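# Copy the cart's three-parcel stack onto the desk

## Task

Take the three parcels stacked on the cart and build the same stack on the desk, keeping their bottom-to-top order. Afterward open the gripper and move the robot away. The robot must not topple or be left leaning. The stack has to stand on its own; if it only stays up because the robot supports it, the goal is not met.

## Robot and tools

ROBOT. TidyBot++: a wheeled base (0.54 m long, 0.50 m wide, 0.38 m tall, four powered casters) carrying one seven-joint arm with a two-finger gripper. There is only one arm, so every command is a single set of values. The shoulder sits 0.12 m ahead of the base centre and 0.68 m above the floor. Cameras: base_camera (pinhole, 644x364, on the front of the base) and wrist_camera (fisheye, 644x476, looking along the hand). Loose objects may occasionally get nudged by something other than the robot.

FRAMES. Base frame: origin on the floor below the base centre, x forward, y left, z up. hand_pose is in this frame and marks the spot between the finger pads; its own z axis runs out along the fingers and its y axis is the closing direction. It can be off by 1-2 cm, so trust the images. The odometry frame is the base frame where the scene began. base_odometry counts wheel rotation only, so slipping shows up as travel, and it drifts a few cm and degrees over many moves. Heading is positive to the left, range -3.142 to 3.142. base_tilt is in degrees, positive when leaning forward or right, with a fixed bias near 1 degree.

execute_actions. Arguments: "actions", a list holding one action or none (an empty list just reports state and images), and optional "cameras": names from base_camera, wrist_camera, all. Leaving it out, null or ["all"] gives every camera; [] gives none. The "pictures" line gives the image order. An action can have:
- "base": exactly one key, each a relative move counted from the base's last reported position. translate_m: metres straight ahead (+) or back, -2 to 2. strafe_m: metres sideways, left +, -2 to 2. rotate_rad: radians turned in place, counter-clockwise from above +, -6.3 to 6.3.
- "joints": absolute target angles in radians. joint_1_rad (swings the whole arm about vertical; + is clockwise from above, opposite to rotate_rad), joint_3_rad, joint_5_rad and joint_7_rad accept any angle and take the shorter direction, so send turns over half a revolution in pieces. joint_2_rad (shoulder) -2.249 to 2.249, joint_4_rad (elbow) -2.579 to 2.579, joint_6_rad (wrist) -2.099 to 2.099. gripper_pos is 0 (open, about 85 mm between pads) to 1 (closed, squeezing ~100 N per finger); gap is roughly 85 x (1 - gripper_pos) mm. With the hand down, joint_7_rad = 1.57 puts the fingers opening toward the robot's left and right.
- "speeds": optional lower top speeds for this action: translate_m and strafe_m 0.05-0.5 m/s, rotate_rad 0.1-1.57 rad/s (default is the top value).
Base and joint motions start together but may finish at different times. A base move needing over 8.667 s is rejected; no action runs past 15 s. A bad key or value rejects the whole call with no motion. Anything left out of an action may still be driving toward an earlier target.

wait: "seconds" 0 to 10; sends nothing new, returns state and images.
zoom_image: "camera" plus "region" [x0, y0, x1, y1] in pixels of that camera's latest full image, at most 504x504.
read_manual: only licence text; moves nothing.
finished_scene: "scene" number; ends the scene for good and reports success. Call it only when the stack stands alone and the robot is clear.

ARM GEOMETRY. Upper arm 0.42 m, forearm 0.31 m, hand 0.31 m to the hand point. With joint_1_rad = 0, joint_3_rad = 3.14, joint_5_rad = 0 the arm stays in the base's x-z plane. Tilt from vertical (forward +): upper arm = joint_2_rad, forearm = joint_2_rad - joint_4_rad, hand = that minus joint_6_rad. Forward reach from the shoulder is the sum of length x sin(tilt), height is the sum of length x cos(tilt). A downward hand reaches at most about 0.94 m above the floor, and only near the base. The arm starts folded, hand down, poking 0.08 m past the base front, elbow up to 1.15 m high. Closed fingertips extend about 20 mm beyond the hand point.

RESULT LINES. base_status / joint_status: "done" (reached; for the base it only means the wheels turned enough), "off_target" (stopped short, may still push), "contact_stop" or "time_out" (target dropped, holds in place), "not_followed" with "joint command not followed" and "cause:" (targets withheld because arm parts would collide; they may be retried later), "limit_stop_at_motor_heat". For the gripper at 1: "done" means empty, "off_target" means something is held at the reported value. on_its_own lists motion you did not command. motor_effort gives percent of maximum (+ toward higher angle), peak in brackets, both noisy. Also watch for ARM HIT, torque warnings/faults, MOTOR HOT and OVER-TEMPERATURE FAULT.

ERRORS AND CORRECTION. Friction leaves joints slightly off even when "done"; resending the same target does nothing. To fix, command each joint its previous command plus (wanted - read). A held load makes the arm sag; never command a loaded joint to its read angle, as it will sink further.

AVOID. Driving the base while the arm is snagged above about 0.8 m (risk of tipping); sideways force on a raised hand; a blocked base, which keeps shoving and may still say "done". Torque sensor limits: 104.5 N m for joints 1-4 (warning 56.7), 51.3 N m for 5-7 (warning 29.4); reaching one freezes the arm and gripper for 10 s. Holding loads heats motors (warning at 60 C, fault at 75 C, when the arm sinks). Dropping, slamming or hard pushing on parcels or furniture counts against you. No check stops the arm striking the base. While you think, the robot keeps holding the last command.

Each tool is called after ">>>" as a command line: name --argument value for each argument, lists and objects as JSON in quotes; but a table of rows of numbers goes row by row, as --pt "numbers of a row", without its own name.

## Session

>>> execute_actions --actions '[{"joints":{"joint_6_rad":0.3}}]'

Scene clock: 1.43 s.
base_odometry: x=+0.000 y=+0.000 heading=+0.000 (m, m, rad; odometry frame)
base_tilt: forward=-0.5 right=+0.3 (deg)
base_status: not commanded
joint_positions: joint_1_rad=-0.050 joint_2_rad=-0.310 joint_3_rad=+3.179 joint_4_rad=-2.538 joint_5_rad=+0.057 joint_6_rad=+0.291 joint_7_rad=+1.563 gripper_pos=+0.000
joint_status: all done
motor_effort: joint_1_rad=-1(1) joint_2_rad=-6(6) joint_3_rad=+0(0) joint_4_rad=+18(19) joint_5_rad=-1(0) joint_6_rad=+11(10) joint_7_rad=+0(0) (%)
hand_pose: x=+0.5303 y=+0.0111 z=+0.7790 quat_wxyz=(-0.002, +0.824, +0.026, +0.566) (m; base frame)
pictures: base_camera, wrist_camera
Images, in order (width x height): base_camera 644x364, wrist_camera 644x476.

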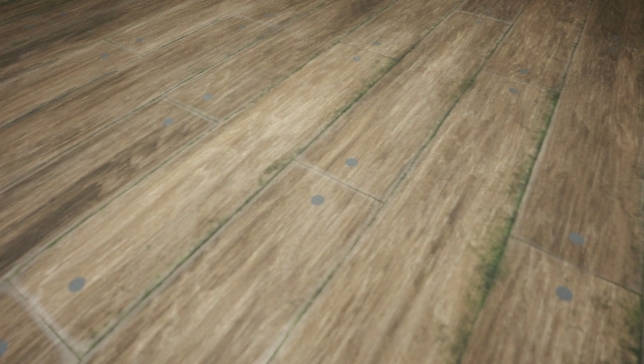

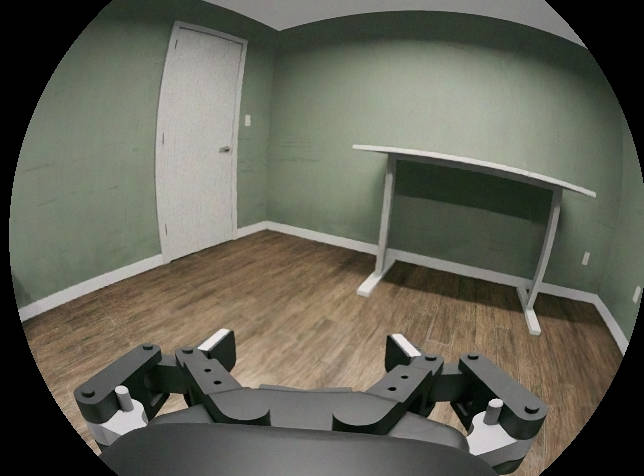

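>>> execute_actions --actions '[{"base":{"rotate_rad":1.5},"joints":{"joint_1_rad":0,"joint_3_rad":3.14,"joint_5_rad":-0.02,"joint_2_rad":-0.35,"joint_4_rad":-2.0,"joint_6_rad":-0.5,"joint_7_rad":1.6}}]'

Scene clock: 4.33 s.
base_odometry: x=+0.000 y=+0.000 heading=+1.499 (m, m, rad; odometry frame)
base_tilt: forward=-0.5 right=+0.3 (deg)
base_status: done
joint_positions: joint_1_rad=-0.014 joint_2_rad=-0.337 joint_3_rad=+3.147 joint_4_rad=-2.010 joint_5_rad=+0.019 joint_6_rad=-0.471 joint_7_rad=+1.563 gripper_pos=+0.000
joint_status: all done
motor_effort: joint_1_rad=-1(0) joint_2_rad=-8(10) joint_3_rad=+0(2) joint_4_rad=+21(21) joint_5_rad=+0(0) joint_6_rad=+10(11) joint_7_rad=+0(0) (%)
hand_pose: x=+0.5543 y=+0.0020 z=+0.8782 quat_wxyz=(+0.003, +0.878, +0.005, +0.478) (m; base frame)
pictures: base_camera, wrist_camera
Images, in order (width x height): base_camera 644x364, wrist_camera 644x476.

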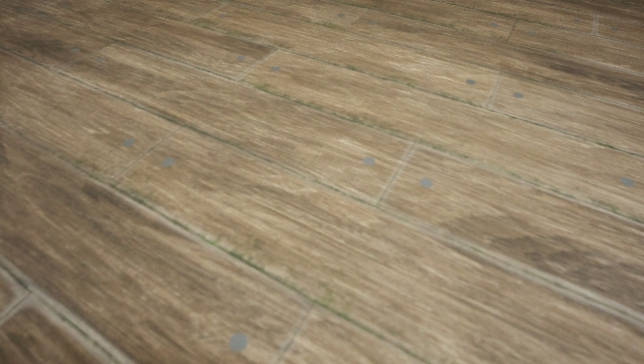

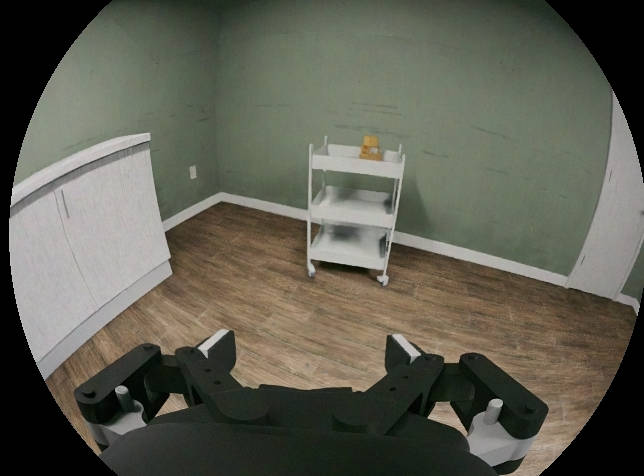

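>>> execute_actions --actions '[{"base":{"rotate_rad":0.94}}]' --cameras '[]'

>>> execute_actions --actions '[{"base":{"strafe_m":-1.45},"joints":{"joint_6_rad":-0.67}}]'

Scene clock: 6.83 s.
base_odometry: x=+0.000 y=+0.000 heading=+2.438 (m, m, rad; odometry frame)
base_tilt: forward=-0.4 right=+0.3 (deg)
base_status: done
joint_positions: joint_1_rad=-0.008 joint_2_rad=-0.337 joint_3_rad=+3.142 joint_4_rad=-2.010 joint_5_rad=+0.019 joint_6_rad=-0.471 joint_7_rad=+1.563 gripper_pos=+0.000
joint_status: not commanded
motor_effort: joint_1_rad=+0(2) joint_2_rad=-8(9) joint_3_rad=+0(2) joint_4_rad=+21(21) joint_5_rad=+0(1) joint_6_rad=+10(10) joint_7_rad=+0(0) (%)
hand_pose: x=+0.5543 y=+0.0020 z=+0.8782 quat_wxyz=(+0.004, +0.878, +0.005, +0.479) (m; base frame)
pictures: none
No camera images: the call's "cameras" was empty. Leave "cameras" out to get every camera's image.

Scene clock: 11.10 s.
base_odometry: x=+0.937 y=+1.107 heading=+2.439 (m, m, rad; odometry frame)
base_tilt: forward=-0.5 right=+0.3 (deg)
base_status: done
joint_positions: joint_1_rad=-0.008 joint_2_rad=-0.338 joint_3_rad=+3.142 joint_4_rad=-2.005 joint_5_rad=+0.018 joint_6_rad=-0.657 joint_7_rad=+1.563 gripper_pos=+0.000
joint_status: all done
motor_effort: joint_1_rad=+0(1) joint_2_rad=-7(8) joint_3_rad=+0(3) joint_4_rad=+21(23) joint_5_rad=-1(0) joint_6_rad=+9(10) joint_7_rad=+0(1) (%)
hand_pose: x=+0.5194 y=+0.0010 z=+0.8355 quat_wxyz=(+0.005, +0.918, +0.004, +0.398) (m; base frame)
pictures: base_camera, wrist_camera
Images, in order (width x height): base_camera 644x364, wrist_camera 644x476.

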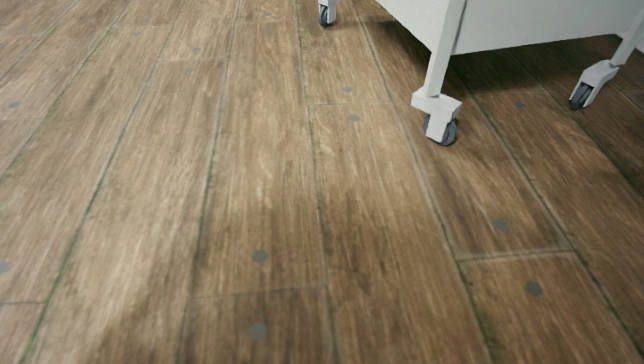

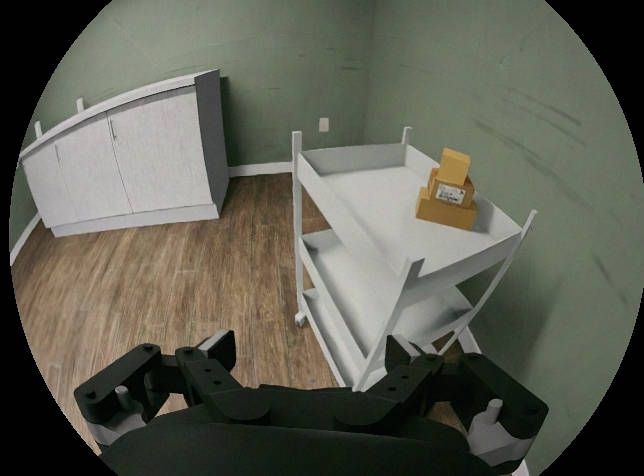

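>>> execute_actions --actions '[{"base":{"strafe_m":0.55},"joints":{"joint_6_rad":-1.2}}]' --cameras '[]'

>>> execute_actions --actions '[{"base":{"translate_m":1.2}}]'

>>> execute_actions --actions '[{"base":{"rotate_rad":-1.94}}]' --cameras '[]'

>>> execute_actions --actions '[{"joints":{"joint_4_rad":-1.9,"joint_6_rad":-0.75}}]'

Scene clock: 14.23 s.
base_odometry: x=+0.582 y=+0.687 heading=+2.440 (m, m, rad; odometry frame)
base_tilt: forward=-0.5 right=+0.3 (deg)
base_status: done
joint_positions: joint_1_rad=-0.008 joint_2_rad=-0.340 joint_3_rad=+3.141 joint_4_rad=-2.002 joint_5_rad=+0.016 joint_6_rad=-1.191 joint_7_rad=+1.563 gripper_pos=+0.000
joint_status: all done
motor_effort: joint_1_rad=-1(2) joint_2_rad=-5(7) joint_3_rad=+1(2) joint_4_rad=+18(21) joint_5_rad=+0(1) joint_6_rad=+5(9) joint_7_rad=+1(0) (%)
hand_pose: x=+0.3801 y=-0.0010 z=+0.7514 quat_wxyz=(+0.007, +0.990, +0.002, +0.144) (m; base frame)
pictures: none
No camera images: the call's "cameras" was empty. Leave "cameras" out to get every camera's image.

Scene clock: 17.90 s.
base_odometry: x=-0.335 y=+1.461 heading=+2.440 (m, m, rad; odometry frame)
base_tilt: forward=-0.4 right=+0.3 (deg)
base_status: done
joint_positions: joint_1_rad=-0.008 joint_2_rad=-0.347 joint_3_rad=+3.141 joint_4_rad=-2.002 joint_5_rad=+0.016 joint_6_rad=-1.191 joint_7_rad=+1.563 gripper_pos=+0.000
joint_status: not commanded
motor_effort: joint_1_rad=-1(1) joint_2_rad=-4(7) joint_3_rad=+1(1) joint_4_rad=+18(19) joint_5_rad=-1(1) joint_6_rad=+5(7) joint_7_rad=+0(0) (%)
hand_pose: x=+0.3797 y=-0.0010 z=+0.7531 quat_wxyz=(+0.007, +0.989, +0.002, +0.147) (m; base frame)
pictures: base_camera, wrist_camera
Images, in order (width x height): base_camera 644x364, wrist_camera 644x476.

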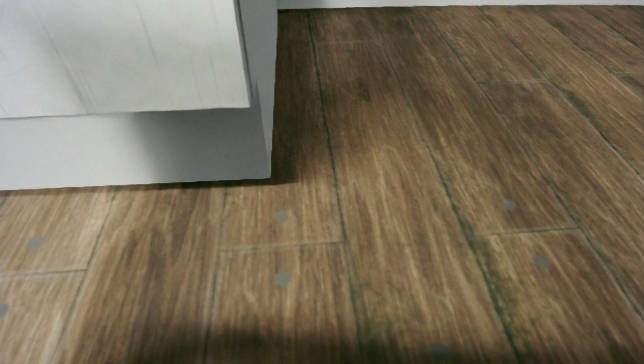

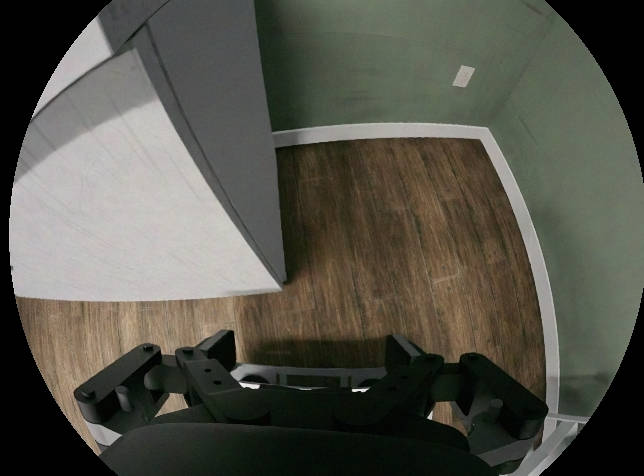

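Scene clock: 20.43 s.
base_odometry: x=-0.335 y=+1.462 heading=+0.501 (m, m, rad; odometry frame)
base_tilt: forward=-0.5 right=+0.3 (deg)
base_status: done
joint_positions: joint_1_rad=-0.008 joint_2_rad=-0.347 joint_3_rad=+3.141 joint_4_rad=-2.002 joint_5_rad=+0.016 joint_6_rad=-1.191 joint_7_rad=+1.563 gripper_pos=+0.000
joint_status: not commanded
motor_effort: joint_1_rad=+0(0) joint_2_rad=-5(6) joint_3_rad=+0(1) joint_4_rad=+18(18) joint_5_rad=-1(1) joint_6_rad=+5(5) joint_7_rad=+1(0) (%)
hand_pose: x=+0.3797 y=-0.0009 z=+0.7531 quat_wxyz=(+0.006, +0.989, +0.002, +0.147) (m; base frame)
pictures: none
No camera images: the call's "cameras" was empty. Leave "cameras" out to get every camera's image.

Scene clock: 21.57 s.
base_odometry: x=-0.335 y=+1.462 heading=+0.501 (m, m, rad; odometry frame)
base_tilt: forward=-0.5 right=+0.3 (deg)
base_status: not commanded
joint_positions: joint_1_rad=-0.008 joint_2_rad=-0.347 joint_3_rad=+3.141 joint_4_rad=-1.899 joint_5_rad=+0.016 joint_6_rad=-0.759 joint_7_rad=+1.563 gripper_pos=+0.000
joint_status: all done
motor_effort: joint_1_rad=+0(1) joint_2_rad=-7(7) joint_3_rad=+0(1) joint_4_rad=+21(22) joint_5_rad=-1(0) joint_6_rad=+9(9) joint_7_rad=+0(1) (%)
hand_pose: x=+0.5200 y=+0.0015 z=+0.8733 quat_wxyz=(+0.004, +0.915, +0.003, +0.403) (m; base frame)
pictures: base_camera, wrist_camera
Images, in order (width x height): base_camera 644x364, wrist_camera 644x476.

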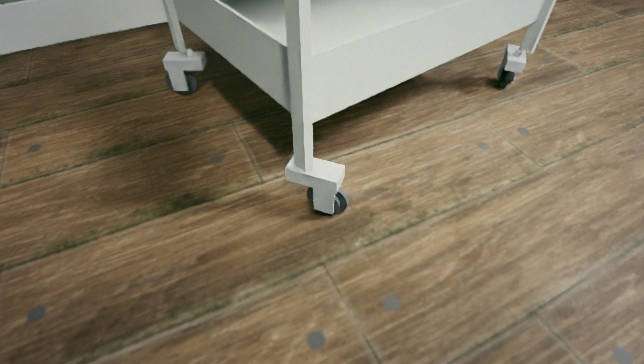

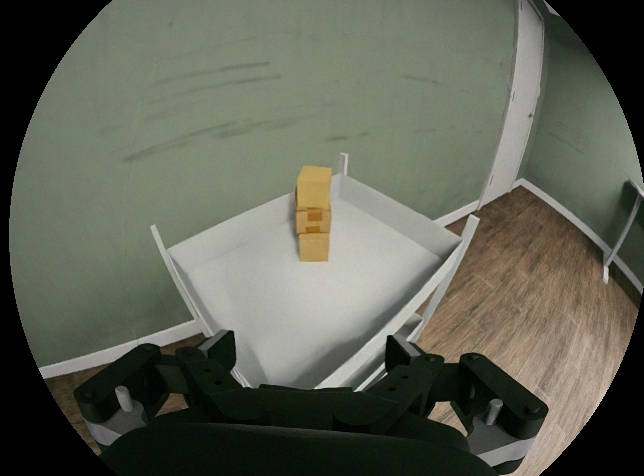

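>>> execute_actions --actions '[{"base":{"translate_m":0.11}}]' --cameras '[]'

>>> execute_actions --actions '[{"joints":{"joint_2_rad":0.12,"joint_4_rad":-2.06,"joint_6_rad":-0.16,"joint_1_rad":0.01}}]' --cameras '["wrist_camera"]'

Scene clock: 23.43 s.
base_odometry: x=-0.238 y=+1.514 heading=+0.500 (m, m, rad; odometry frame)
base_tilt: forward=-0.4 right=+0.3 (deg)
base_status: done
joint_positions: joint_1_rad=-0.008 joint_2_rad=-0.344 joint_3_rad=+3.141 joint_4_rad=-1.899 joint_5_rad=+0.016 joint_6_rad=-0.759 joint_7_rad=+1.563 gripper_pos=+0.000
joint_status: not commanded
motor_effort: joint_1_rad=-1(0) joint_2_rad=-7(10) joint_3_rad=+0(1) joint_4_rad=+21(21) joint_5_rad=+0(0) joint_6_rad=+9(9) joint_7_rad=+1(0) (%)
hand_pose: x=+0.5206 y=+0.0015 z=+0.8721 quat_wxyz=(+0.004, +0.916, +0.003, +0.402) (m; base frame)
pictures: none
No camera images: the call's "cameras" was empty. Leave "cameras" out to get every camera's image.

Scene clock: 25.10 s.
base_odometry: x=-0.238 y=+1.514 heading=+0.500 (m, m, rad; odometry frame)
base_tilt: forward=-0.4 right=+0.2 (deg)
base_status: not commanded
joint_positions: joint_1_rad=-0.005 joint_2_rad=+0.119 joint_3_rad=+3.141 joint_4_rad=-2.049 joint_5_rad=+0.016 joint_6_rad=-0.188 joint_7_rad=+1.563 gripper_pos=+0.000
joint_status: all done
motor_effort: joint_1_rad=-1(1) joint_2_rad=-21(21) joint_3_rad=+0(0) joint_4_rad=+18(20) joint_5_rad=-1(0) joint_6_rad=+9(9) joint_7_rad=+1(0) (%)
hand_pose: x=+0.6489 y=+0.0036 z=+0.7026 quat_wxyz=(+0.002, +0.924, +0.006, +0.383) (m; base frame)
pictures: wrist_camera
Images, in order (width x height): wrist_camera 644x476.

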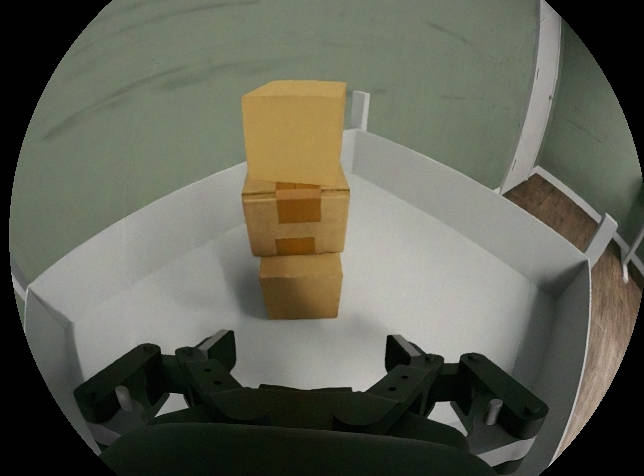

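>>> execute_actions --actions '[{"joints":{"joint_2_rad":0.165,"joint_4_rad":-2.13,"joint_6_rad":-0.07},"base":{"strafe_m":0.008}}]' --cameras '[]'

>>> execute_actions --actions '[{"base":{"translate_m":0.075},"speeds":{"translate_m":0.07}}]'

Scene clock: 26.30 s.
base_odometry: x=-0.242 y=+1.521 heading=+0.500 (m, m, rad; odometry frame)
base_tilt: forward=-0.4 right=+0.2 (deg)
base_status: done
joint_positions: joint_1_rad=-0.001 joint_2_rad=+0.157 joint_3_rad=+3.141 joint_4_rad=-2.122 joint_5_rad=+0.016 joint_6_rad=-0.093 joint_7_rad=+1.564 gripper_pos=+0.000
joint_status: all done
motor_effort: joint_1_rad=-1(3) joint_2_rad=-19(21) joint_3_rad=+0(3) joint_4_rad=+16(18) joint_5_rad=-1(1) joint_6_rad=+8(8) joint_7_rad=+0(0) (%)
hand_pose: x=+0.6404 y=+0.0014 z=+0.6697 quat_wxyz=(+0.002, +0.927, +0.004, +0.376) (m; base frame)
pictures: none
No camera images: the call's "cameras" was empty. Leave "cameras" out to get every camera's image.

Scene clock: 27.87 s.
base_odometry: x=-0.176 y=+1.558 heading=+0.500 (m, m, rad; odometry frame)
base_tilt: forward=-0.4 right=+0.3 (deg)
base_status: done
joint_positions: joint_1_rad=+0.000 joint_2_rad=+0.157 joint_3_rad=+3.141 joint_4_rad=-2.122 joint_5_rad=+0.016 joint_6_rad=-0.091 joint_7_rad=+1.564 gripper_pos=+0.000
joint_status: not commanded
motor_effort: joint_1_rad=+0(2) joint_2_rad=-19(21) joint_3_rad=+0(1) joint_4_rad=+15(18) joint_5_rad=-1(0) joint_6_rad=+8(9) joint_7_rad=+0(1) (%)
hand_pose: x=+0.6406 y=+0.0014 z=+0.6697 quat_wxyz=(+0.002, +0.927, +0.004, +0.376) (m; base frame)
pictures: base_camera, wrist_camera
Images, in order (width x height): base_camera 644x364, wrist_camera 644x476.

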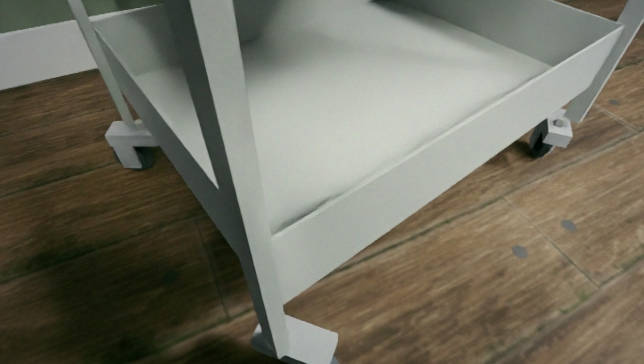

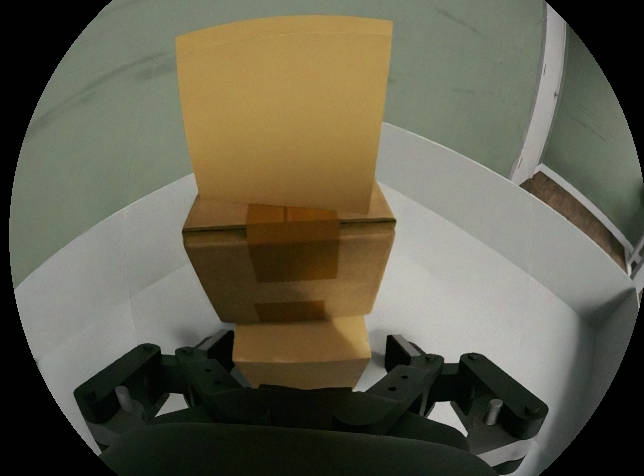

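>>> execute_actions --actions '[{"base":{"strafe_m":0.01},"joints":{"joint_2_rad":0.15}}]' --cameras '[]'

>>> execute_actions --actions '[{"base":{"translate_m":0.015},"speeds":{"translate_m":0.05}}]' --cameras '["wrist_camera"]'

>>> execute_actions --actions '[{"joints":{"gripper_pos":1}}]' --cameras '["wrist_camera"]'

Scene clock: 28.93 s.
base_odometry: x=-0.181 y=+1.566 heading=+0.500 (m, m, rad; odometry frame)
base_tilt: forward=-0.4 right=+0.3 (deg)
base_status: done
joint_positions: joint_1_rad=+0.003 joint_2_rad=+0.155 joint_3_rad=+3.141 joint_4_rad=-2.123 joint_5_rad=+0.016 joint_6_rad=-0.091 joint_7_rad=+1.564 gripper_pos=+0.000
joint_status: all done
motor_effort: joint_1_rad=+0(3) joint_2_rad=-20(21) joint_3_rad=+0(2) joint_4_rad=+17(17) joint_5_rad=+0(1) joint_6_rad=+9(8) joint_7_rad=+0(0) (%)
hand_pose: x=+0.6403 y=-0.0002 z=+0.6708 quat_wxyz=(+0.003, +0.926, +0.003, +0.377) (m; base frame)
pictures: none
No camera images: the call's "cameras" was empty. Leave "cameras" out to get every camera's image.

Scene clock: 29.67 s.
base_odometry: x=-0.168 y=+1.574 heading=+0.500 (m, m, rad; odometry frame)
base_tilt: forward=-0.4 right=+0.2 (deg)
base_status: done
joint_positions: joint_1_rad=+0.003 joint_2_rad=+0.154 joint_3_rad=+3.141 joint_4_rad=-2.123 joint_5_rad=+0.016 joint_6_rad=-0.091 joint_7_rad=+1.564 gripper_pos=+0.000
joint_status: not commanded
motor_effort: joint_1_rad=-1(2) joint_2_rad=-20(22) joint_3_rad=+0(1) joint_4_rad=+17(18) joint_5_rad=+0(1) joint_6_rad=+9(9) joint_7_rad=+0(0) (%)
hand_pose: x=+0.6402 y=-0.0002 z=+0.6711 quat_wxyz=(+0.003, +0.926, +0.003, +0.377) (m; base frame)
pictures: wrist_camera
Images, in order (width x height): wrist_camera 644x476.

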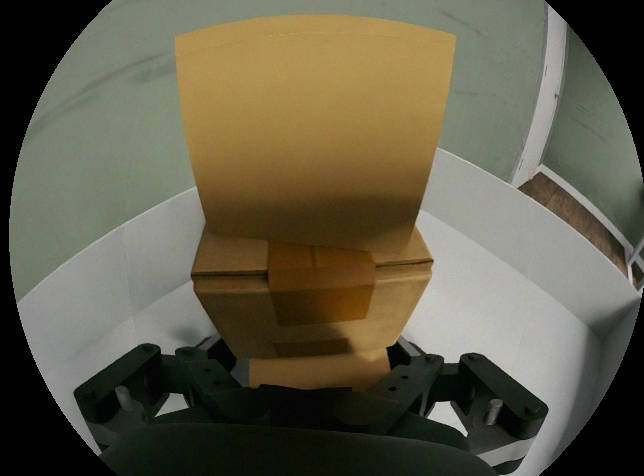

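Scene clock: 30.77 s.
base_odometry: x=-0.168 y=+1.574 heading=+0.500 (m, m, rad; odometry frame)
base_tilt: forward=-0.4 right=+0.3 (deg)
base_status: not commanded
joint_positions: joint_1_rad=+0.007 joint_2_rad=+0.139 joint_3_rad=+3.141 joint_4_rad=-2.124 joint_5_rad=+0.016 joint_6_rad=-0.086 joint_7_rad=+1.565 gripper_pos=+0.438
joint_status: gripper_pos off_target (ended at +0.438, target +1.000)
motor_effort: joint_1_rad=+0(2) joint_2_rad=-18(22) joint_3_rad=+0(2) joint_4_rad=+16(19) joint_5_rad=+0(1) joint_6_rad=+8(11) joint_7_rad=+0(0) (%)
hand_pose: x=+0.6410 y=-0.0022 z=+0.6795 quat_wxyz=(+0.004, +0.922, +0.001, +0.386) (m; base frame)
pictures: wrist_camera
Images, in order (width x height): wrist_camera 644x476.

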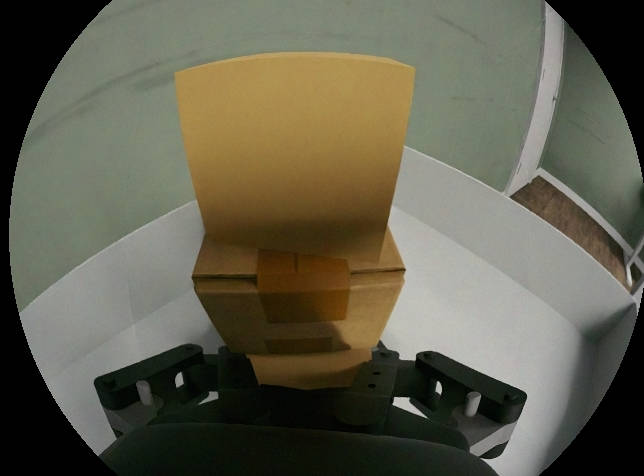

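>>> execute_actions --actions '[{"joints":{"joint_2_rad":0.14,"joint_4_rad":-1.97,"joint_6_rad":-0.24}}]' --cameras '[]'

>>> execute_actions --actions '[{"joints":{"joint_4_rad":-1.75,"joint_6_rad":-0.46}}]' --cameras '["wrist_camera"]'

>>> execute_actions --actions '[{"joints":{"joint_4_rad":-1.5,"joint_6_rad":-0.71}}]' --cameras '[]'

>>> execute_actions --actions '[{"base":{"translate_m":-0.2},"speeds":{"translate_m":0.2},"joints":{"joint_4_rad":-1.28,"joint_6_rad":-0.93}}]' --cameras '[]'

>>> execute_actions --actions '[{"base":{"rotate_rad":-1.08},"speeds":{"rotate_rad":0.55},"joints":{"joint_4_rad":-1.06,"joint_6_rad":-1.15}}]'

Scene clock: 32.40 s.
base_odometry: x=-0.168 y=+1.574 heading=+0.500 (m, m, rad; odometry frame)
base_tilt: forward=-0.4 right=+0.3 (deg)
base_status: not commanded
joint_positions: joint_1_rad=+0.009 joint_2_rad=+0.153 joint_3_rad=+3.141 joint_4_rad=-2.005 joint_5_rad=+0.016 joint_6_rad=-0.234 joint_7_rad=+1.565 gripper_pos=+0.438
joint_status: all done
motor_effort: joint_1_rad=-2(3) joint_2_rad=-25(25) joint_3_rad=-1(2) joint_4_rad=+22(23) joint_5_rad=-1(1) joint_6_rad=+12(14) joint_7_rad=+1(1) (%)
hand_pose: x=+0.6567 y=-0.0038 z=+0.6956 quat_wxyz=(+0.005, +0.931, +0.000, +0.366) (m; base frame)
pictures: none
No camera images: the call's "cameras" was empty. Leave "cameras" out to get every camera's image.

Scene clock: 33.63 s.
base_odometry: x=-0.168 y=+1.574 heading=+0.500 (m, m, rad; odometry frame)
base_tilt: forward=-0.5 right=+0.3 (deg)
base_status: not commanded
joint_positions: joint_1_rad=+0.018 joint_2_rad=+0.158 joint_3_rad=+3.146 joint_4_rad=-1.815 joint_5_rad=+0.016 joint_6_rad=-0.491 joint_7_rad=+1.565 gripper_pos=+0.438
joint_status: joint_4_rad off_target (ended at -1.815, target -1.750); the others done
motor_effort: joint_1_rad=-5(5) joint_2_rad=-28(28) joint_3_rad=-4(4) joint_4_rad=+28(28) joint_5_rad=-3(3) joint_6_rad=+17(17) joint_7_rad=+1(1) (%)
hand_pose: x=+0.6696 y=-0.0137 z=+0.7319 quat_wxyz=(+0.009, +0.943, -0.008, +0.332) (m; base frame)
pictures: wrist_camera
Images, in order (width x height): wrist_camera 644x476.

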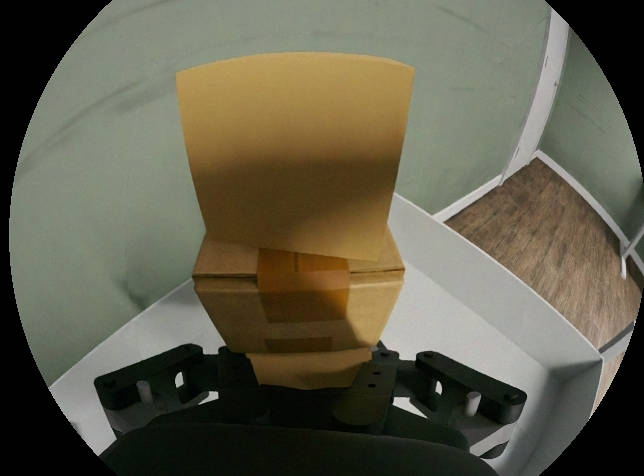

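Scene clock: 35.13 s.
base_odometry: x=-0.168 y=+1.574 heading=+0.500 (m, m, rad; odometry frame)
base_tilt: forward=-0.4 right=+0.2 (deg)
base_status: not commanded
joint_positions: joint_1_rad=+0.011 joint_2_rad=+0.152 joint_3_rad=+3.143 joint_4_rad=-1.512 joint_5_rad=+0.016 joint_6_rad=-0.695 joint_7_rad=+1.565 gripper_pos=+0.438
joint_status: all done
motor_effort: joint_1_rad=-1(6) joint_2_rad=-27(30) joint_3_rad=+0(5) joint_4_rad=+23(31) joint_5_rad=-1(4) joint_6_rad=+11(19) joint_7_rad=+1(1) (%)
hand_pose: x=+0.7151 y=-0.0091 z=+0.8478 quat_wxyz=(+0.008, +0.924, -0.005, +0.382) (m; base frame)
pictures: none
No camera images: the call's "cameras" was empty. Leave "cameras" out to get every camera's image.

Scene clock: 36.87 s.
base_odometry: x=-0.344 y=+1.478 heading=+0.500 (m, m, rad; odometry frame)
base_tilt: forward=-0.4 right=+0.3 (deg)
base_status: done
joint_positions: joint_1_rad=+0.011 joint_2_rad=+0.153 joint_3_rad=+3.143 joint_4_rad=-1.301 joint_5_rad=+0.016 joint_6_rad=-0.917 joint_7_rad=+1.565 gripper_pos=+0.438
joint_status: all done
motor_effort: joint_1_rad=-1(2) joint_2_rad=-27(30) joint_3_rad=+0(2) joint_4_rad=+23(25) joint_5_rad=-1(1) joint_6_rad=+11(12) joint_7_rad=+0(0) (%)
hand_pose: x=+0.7122 y=-0.0098 z=+0.9108 quat_wxyz=(+0.009, +0.927, -0.006, +0.376) (m; base frame)
pictures: none
No camera images: the call's "cameras" was empty. Leave "cameras" out to get every camera's image.

Scene clock: 39.67 s.
base_odometry: x=-0.343 y=+1.478 heading=-0.579 (m, m, rad; odometry frame)
base_tilt: forward=-0.4 right=+0.3 (deg)
base_status: done
joint_positions: joint_1_rad=+0.013 joint_2_rad=+0.154 joint_3_rad=+3.142 joint_4_rad=-1.082 joint_5_rad=+0.014 joint_6_rad=-1.133 joint_7_rad=+1.565 gripper_pos=+0.438
joint_status: all done
motor_effort: joint_1_rad=+0(4) joint_2_rad=-26(29) joint_3_rad=+0(3) joint_4_rad=+22(24) joint_5_rad=+0(2) joint_6_rad=+10(10) joint_7_rad=+1(0) (%)
hand_pose: x=+0.6977 y=-0.0101 z=+0.9782 quat_wxyz=(+0.008, +0.926, -0.008, +0.377) (m; base frame)
pictures: base_camera, wrist_camera
Images, in order (width x height): base_camera 644x364, wrist_camera 644x476.

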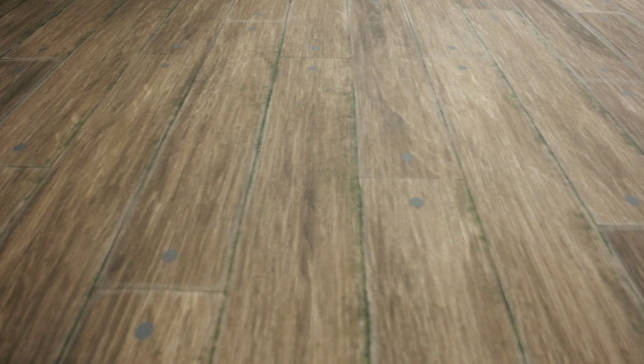

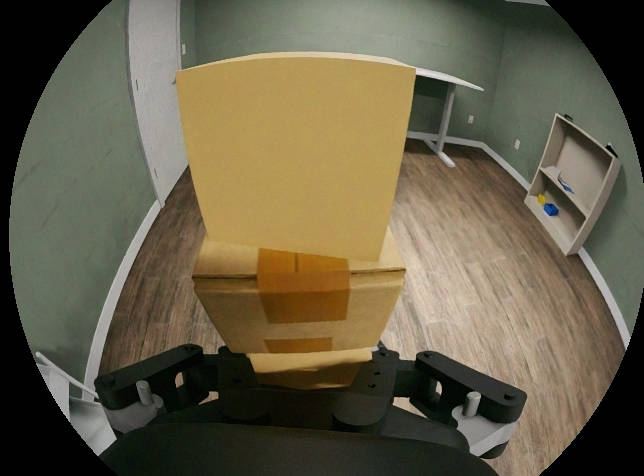

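>>> execute_actions --actions '[{"base":{"strafe_m":-0.45},"speeds":{"strafe_m":0.25},"joints":{"joint_4_rad":-0.85,"joint_6_rad":-1.34}}]' --cameras '[]'

>>> execute_actions --actions '[{"base":{"translate_m":1.7},"speeds":{"translate_m":0.3}}]'

Scene clock: 42.73 s.
base_odometry: x=-0.590 y=+1.101 heading=-0.580 (m, m, rad; odometry frame)
base_tilt: forward=-0.4 right=+0.3 (deg)
base_status: done
joint_positions: joint_1_rad=+0.012 joint_2_rad=+0.152 joint_3_rad=+3.142 joint_4_rad=-0.871 joint_5_rad=+0.014 joint_6_rad=-1.324 joint_7_rad=+1.565 gripper_pos=+0.438
joint_status: all done
motor_effort: joint_1_rad=-1(2) joint_2_rad=-25(29) joint_3_rad=+0(2) joint_4_rad=+21(24) joint_5_rad=+0(2) joint_6_rad=+10(11) joint_7_rad=+1(0) (%)
hand_pose: x=+0.6731 y=-0.0093 z=+1.0436 quat_wxyz=(+0.008, +0.922, -0.009, +0.387) (m; base frame)
pictures: none
No camera images: the call's "cameras" was empty. Leave "cameras" out to get every camera's image.

Scene clock: 49.37 s.
base_odometry: x=+0.831 y=+0.168 heading=-0.580 (m, m, rad; odometry frame)
base_tilt: forward=-0.5 right=+0.3 (deg)
base_status: done
joint_positions: joint_1_rad=+0.012 joint_2_rad=+0.157 joint_3_rad=+3.142 joint_4_rad=-0.871 joint_5_rad=+0.014 joint_6_rad=-1.328 joint_7_rad=+1.565 gripper_pos=+0.438
joint_status: not commanded
motor_effort: joint_1_rad=+0(2) joint_2_rad=-24(28) joint_3_rad=+0(2) joint_4_rad=+21(22) joint_5_rad=+0(1) joint_6_rad=+11(12) joint_7_rad=+0(0) (%)
hand_pose: x=+0.6742 y=-0.0093 z=+1.0397 quat_wxyz=(+0.008, +0.924, -0.009, +0.383) (m; base frame)
pictures: base_camera, wrist_camera
Images, in order (width x height): base_camera 644x364, wrist_camera 644x476.

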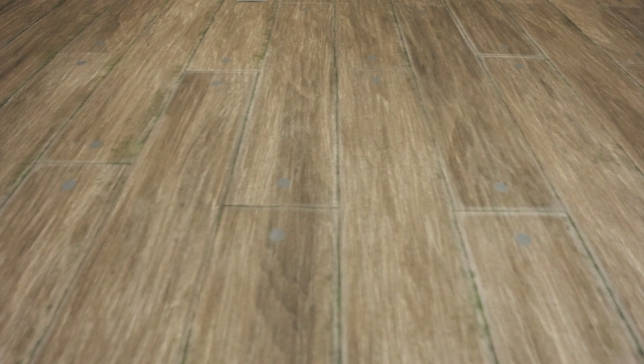

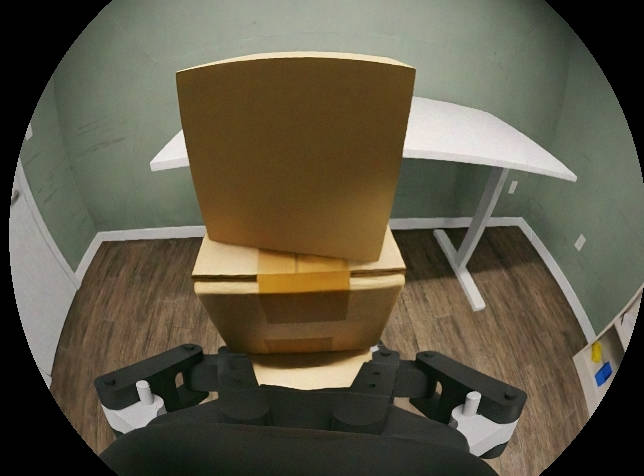

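>>> execute_actions --actions '[{"base":{"translate_m":0.66},"speeds":{"translate_m":0.25}}]' --cameras '["wrist_camera"]'

>>> execute_actions --actions '[{"joints":{"joint_4_rad":-1.02,"joint_6_rad":-1.15}}]' --cameras '[]'

>>> execute_actions --actions '[{"joints":{"joint_4_rad":-1.07,"joint_6_rad":-1.10}}]' --cameras '["wrist_camera"]'

Scene clock: 53.23 s.
base_odometry: x=+1.383 y=-0.194 heading=-0.581 (m, m, rad; odometry frame)
base_tilt: forward=-0.4 right=+0.3 (deg)
base_status: done
joint_positions: joint_1_rad=+0.012 joint_2_rad=+0.157 joint_3_rad=+3.142 joint_4_rad=-0.870 joint_5_rad=+0.014 joint_6_rad=-1.329 joint_7_rad=+1.565 gripper_pos=+0.438
joint_status: not commanded
motor_effort: joint_1_rad=-1(2) joint_2_rad=-26(28) joint_3_rad=+0(1) joint_4_rad=+21(22) joint_5_rad=+0(1) joint_6_rad=+11(11) joint_7_rad=+0(1) (%)
hand_pose: x=+0.6738 y=-0.0093 z=+1.0399 quat_wxyz=(+0.008, +0.924, -0.009, +0.383) (m; base frame)
pictures: wrist_camera
Images, in order (width x height): wrist_camera 644x476.

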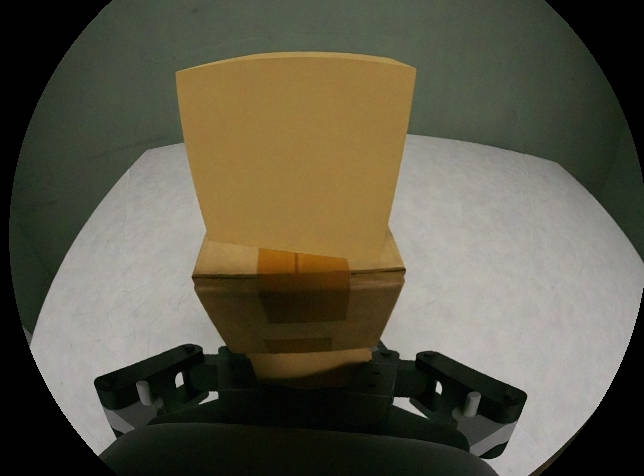

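Scene clock: 54.33 s.
base_odometry: x=+1.383 y=-0.194 heading=-0.581 (m, m, rad; odometry frame)
base_tilt: forward=-0.4 right=+0.2 (deg)
base_status: not commanded
joint_positions: joint_1_rad=+0.012 joint_2_rad=+0.158 joint_3_rad=+3.142 joint_4_rad=-1.028 joint_5_rad=+0.014 joint_6_rad=-1.192 joint_7_rad=+1.565 gripper_pos=+0.438
joint_status: all done
motor_effort: joint_1_rad=-1(1) joint_2_rad=-26(28) joint_3_rad=+0(0) joint_4_rad=+22(23) joint_5_rad=-1(0) joint_6_rad=+11(11) joint_7_rad=+1(1) (%)
hand_pose: x=+0.6917 y=-0.0093 z=+0.9902 quat_wxyz=(+0.008, +0.928, -0.008, +0.372) (m; base frame)
pictures: none
No camera images: the call's "cameras" was empty. Leave "cameras" out to get every camera's image.

Scene clock: 55.07 s.
base_odometry: x=+1.383 y=-0.194 heading=-0.581 (m, m, rad; odometry frame)
base_tilt: forward=-0.4 right=+0.3 (deg)
base_status: not commanded
joint_positions: joint_1_rad=+0.012 joint_2_rad=+0.158 joint_3_rad=+3.142 joint_4_rad=-1.077 joint_5_rad=+0.014 joint_6_rad=-1.143 joint_7_rad=+1.565 gripper_pos=+0.438
joint_status: all done
motor_effort: joint_1_rad=-1(1) joint_2_rad=-26(28) joint_3_rad=+0(0) joint_4_rad=+22(22) joint_5_rad=+0(0) joint_6_rad=+11(10) joint_7_rad=+0(0) (%)
hand_pose: x=+0.6975 y=-0.0093 z=+0.9760 quat_wxyz=(+0.008, +0.928, -0.008, +0.373) (m; base frame)
pictures: wrist_camera
Images, in order (width x height): wrist_camera 644x476.

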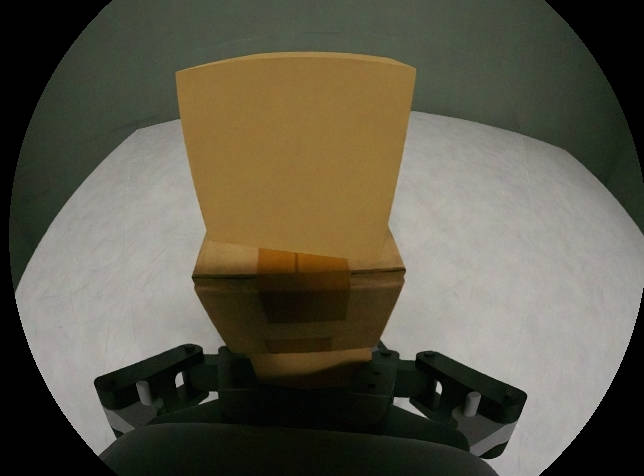

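>>> execute_actions --actions '[{"joints":{"joint_4_rad":-1.13,"joint_6_rad":-1.02}}]' --cameras '[]'

>>> execute_actions --actions '[{"joints":{"joint_4_rad":-1.18,"joint_6_rad":-0.97}}]' --cameras '[]'

Scene clock: 56.07 s.
base_odometry: x=+1.383 y=-0.194 heading=-0.581 (m, m, rad; odometry frame)
base_tilt: forward=-0.4 right=+0.3 (deg)
base_status: not commanded
joint_positions: joint_1_rad=+0.012 joint_2_rad=+0.157 joint_3_rad=+3.142 joint_4_rad=-1.131 joint_5_rad=+0.014 joint_6_rad=-1.056 joint_7_rad=+1.565 gripper_pos=+0.438
joint_status: all done
motor_effort: joint_1_rad=+0(1) joint_2_rad=-26(28) joint_3_rad=+0(0) joint_4_rad=+23(23) joint_5_rad=-1(1) joint_6_rad=+11(11) joint_7_rad=+0(0) (%)
hand_pose: x=+0.7094 y=-0.0093 z=+0.9674 quat_wxyz=(+0.008, +0.922, -0.007, +0.388) (m; base frame)
pictures: none
No camera images: the call's "cameras" was empty. Leave "cameras" out to get every camera's image.

Scene clock: 56.80 s.
base_odometry: x=+1.383 y=-0.194 heading=-0.581 (m, m, rad; odometry frame)
base_tilt: forward=-0.5 right=+0.3 (deg)
base_status: not commanded
joint_positions: joint_1_rad=+0.012 joint_2_rad=+0.145 joint_3_rad=+3.142 joint_4_rad=-1.167 joint_5_rad=+0.014 joint_6_rad=-1.003 joint_7_rad=+1.565 gripper_pos=+0.438
joint_status: all done
motor_effort: joint_1_rad=-1(1) joint_2_rad=-23(26) joint_3_rad=+0(0) joint_4_rad=+20(23) joint_5_rad=-1(0) joint_6_rad=+10(10) joint_7_rad=+1(0) (%)
hand_pose: x=+0.7125 y=-0.0092 z=+0.9680 quat_wxyz=(+0.008, +0.916, -0.007, +0.402) (m; base frame)
pictures: none
No camera images: the call's "cameras" was empty. Leave "cameras" out to get every camera's image.

Touchdown.

>>> execute_actions --actions '[{"joints":{"gripper_pos":0}}]' --cameras '["wrist_camera"]'

>>> execute_actions --actions '[{"base":{"translate_m":-0.45},"joints":{"joint_2_rad":0.12}}]' --cameras '["wrist_camera"]'

Scene clock: 58.10 s.
base_odometry: x=+1.383 y=-0.194 heading=-0.581 (m, m, rad; odometry frame)
base_tilt: forward=-0.4 right=+0.3 (deg)
base_status: not commanded
joint_positions: joint_1_rad=+0.012 joint_2_rad=+0.144 joint_3_rad=+3.142 joint_4_rad=-1.168 joint_5_rad=+0.014 joint_6_rad=-0.999 joint_7_rad=+1.565 gripper_pos=+0.000
joint_status: all done
motor_effort: joint_1_rad=-1(0) joint_2_rad=-23(25) joint_3_rad=+0(0) joint_4_rad=+20(21) joint_5_rad=+0(1) joint_6_rad=+9(9) joint_7_rad=+0(1) (%)
hand_pose: x=+0.7131 y=-0.0092 z=+0.9686 quat_wxyz=(+0.008, +0.915, -0.007, +0.403) (m; base frame)
pictures: wrist_camera
Images, in order (width x height): wrist_camera 644x476.

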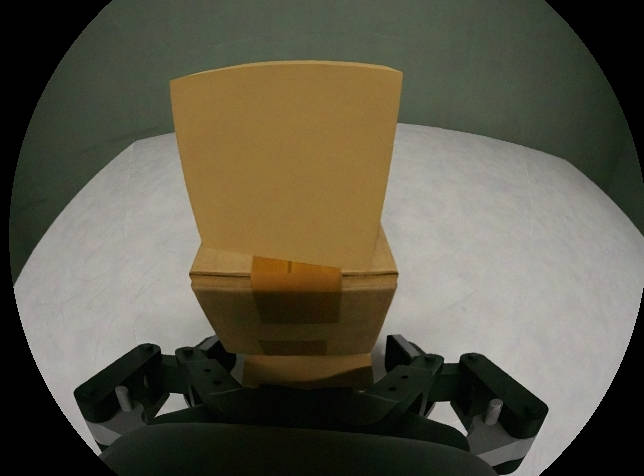

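Scene clock: 60.37 s.
base_odometry: x=+1.006 y=+0.053 heading=-0.580 (m, m, rad; odometry frame)
base_tilt: forward=-0.4 right=+0.3 (deg)
base_status: done
joint_positions: joint_1_rad=+0.011 joint_2_rad=+0.116 joint_3_rad=+3.142 joint_4_rad=-1.171 joint_5_rad=+0.013 joint_6_rad=-0.996 joint_7_rad=+1.565 gripper_pos=+0.000
joint_status: all done
motor_effort: joint_1_rad=-1(3) joint_2_rad=-22(29) joint_3_rad=+0(2) joint_4_rad=+20(21) joint_5_rad=+0(1) joint_6_rad=+9(9) joint_7_rad=+0(0) (%)
hand_pose: x=+0.7049 y=-0.0086 z=+0.9846 quat_wxyz=(+0.007, +0.909, -0.007, +0.416) (m; base frame)
pictures: wrist_camera
Images, in order (width x height): wrist_camera 644x476.

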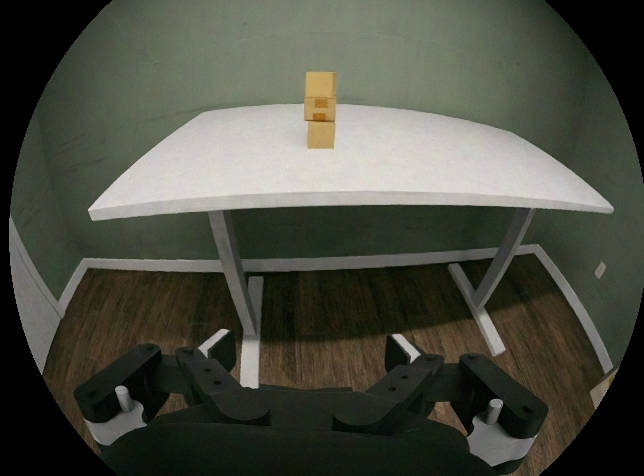

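>>> finished_scene --scene 2

The scene is finished: the task was done.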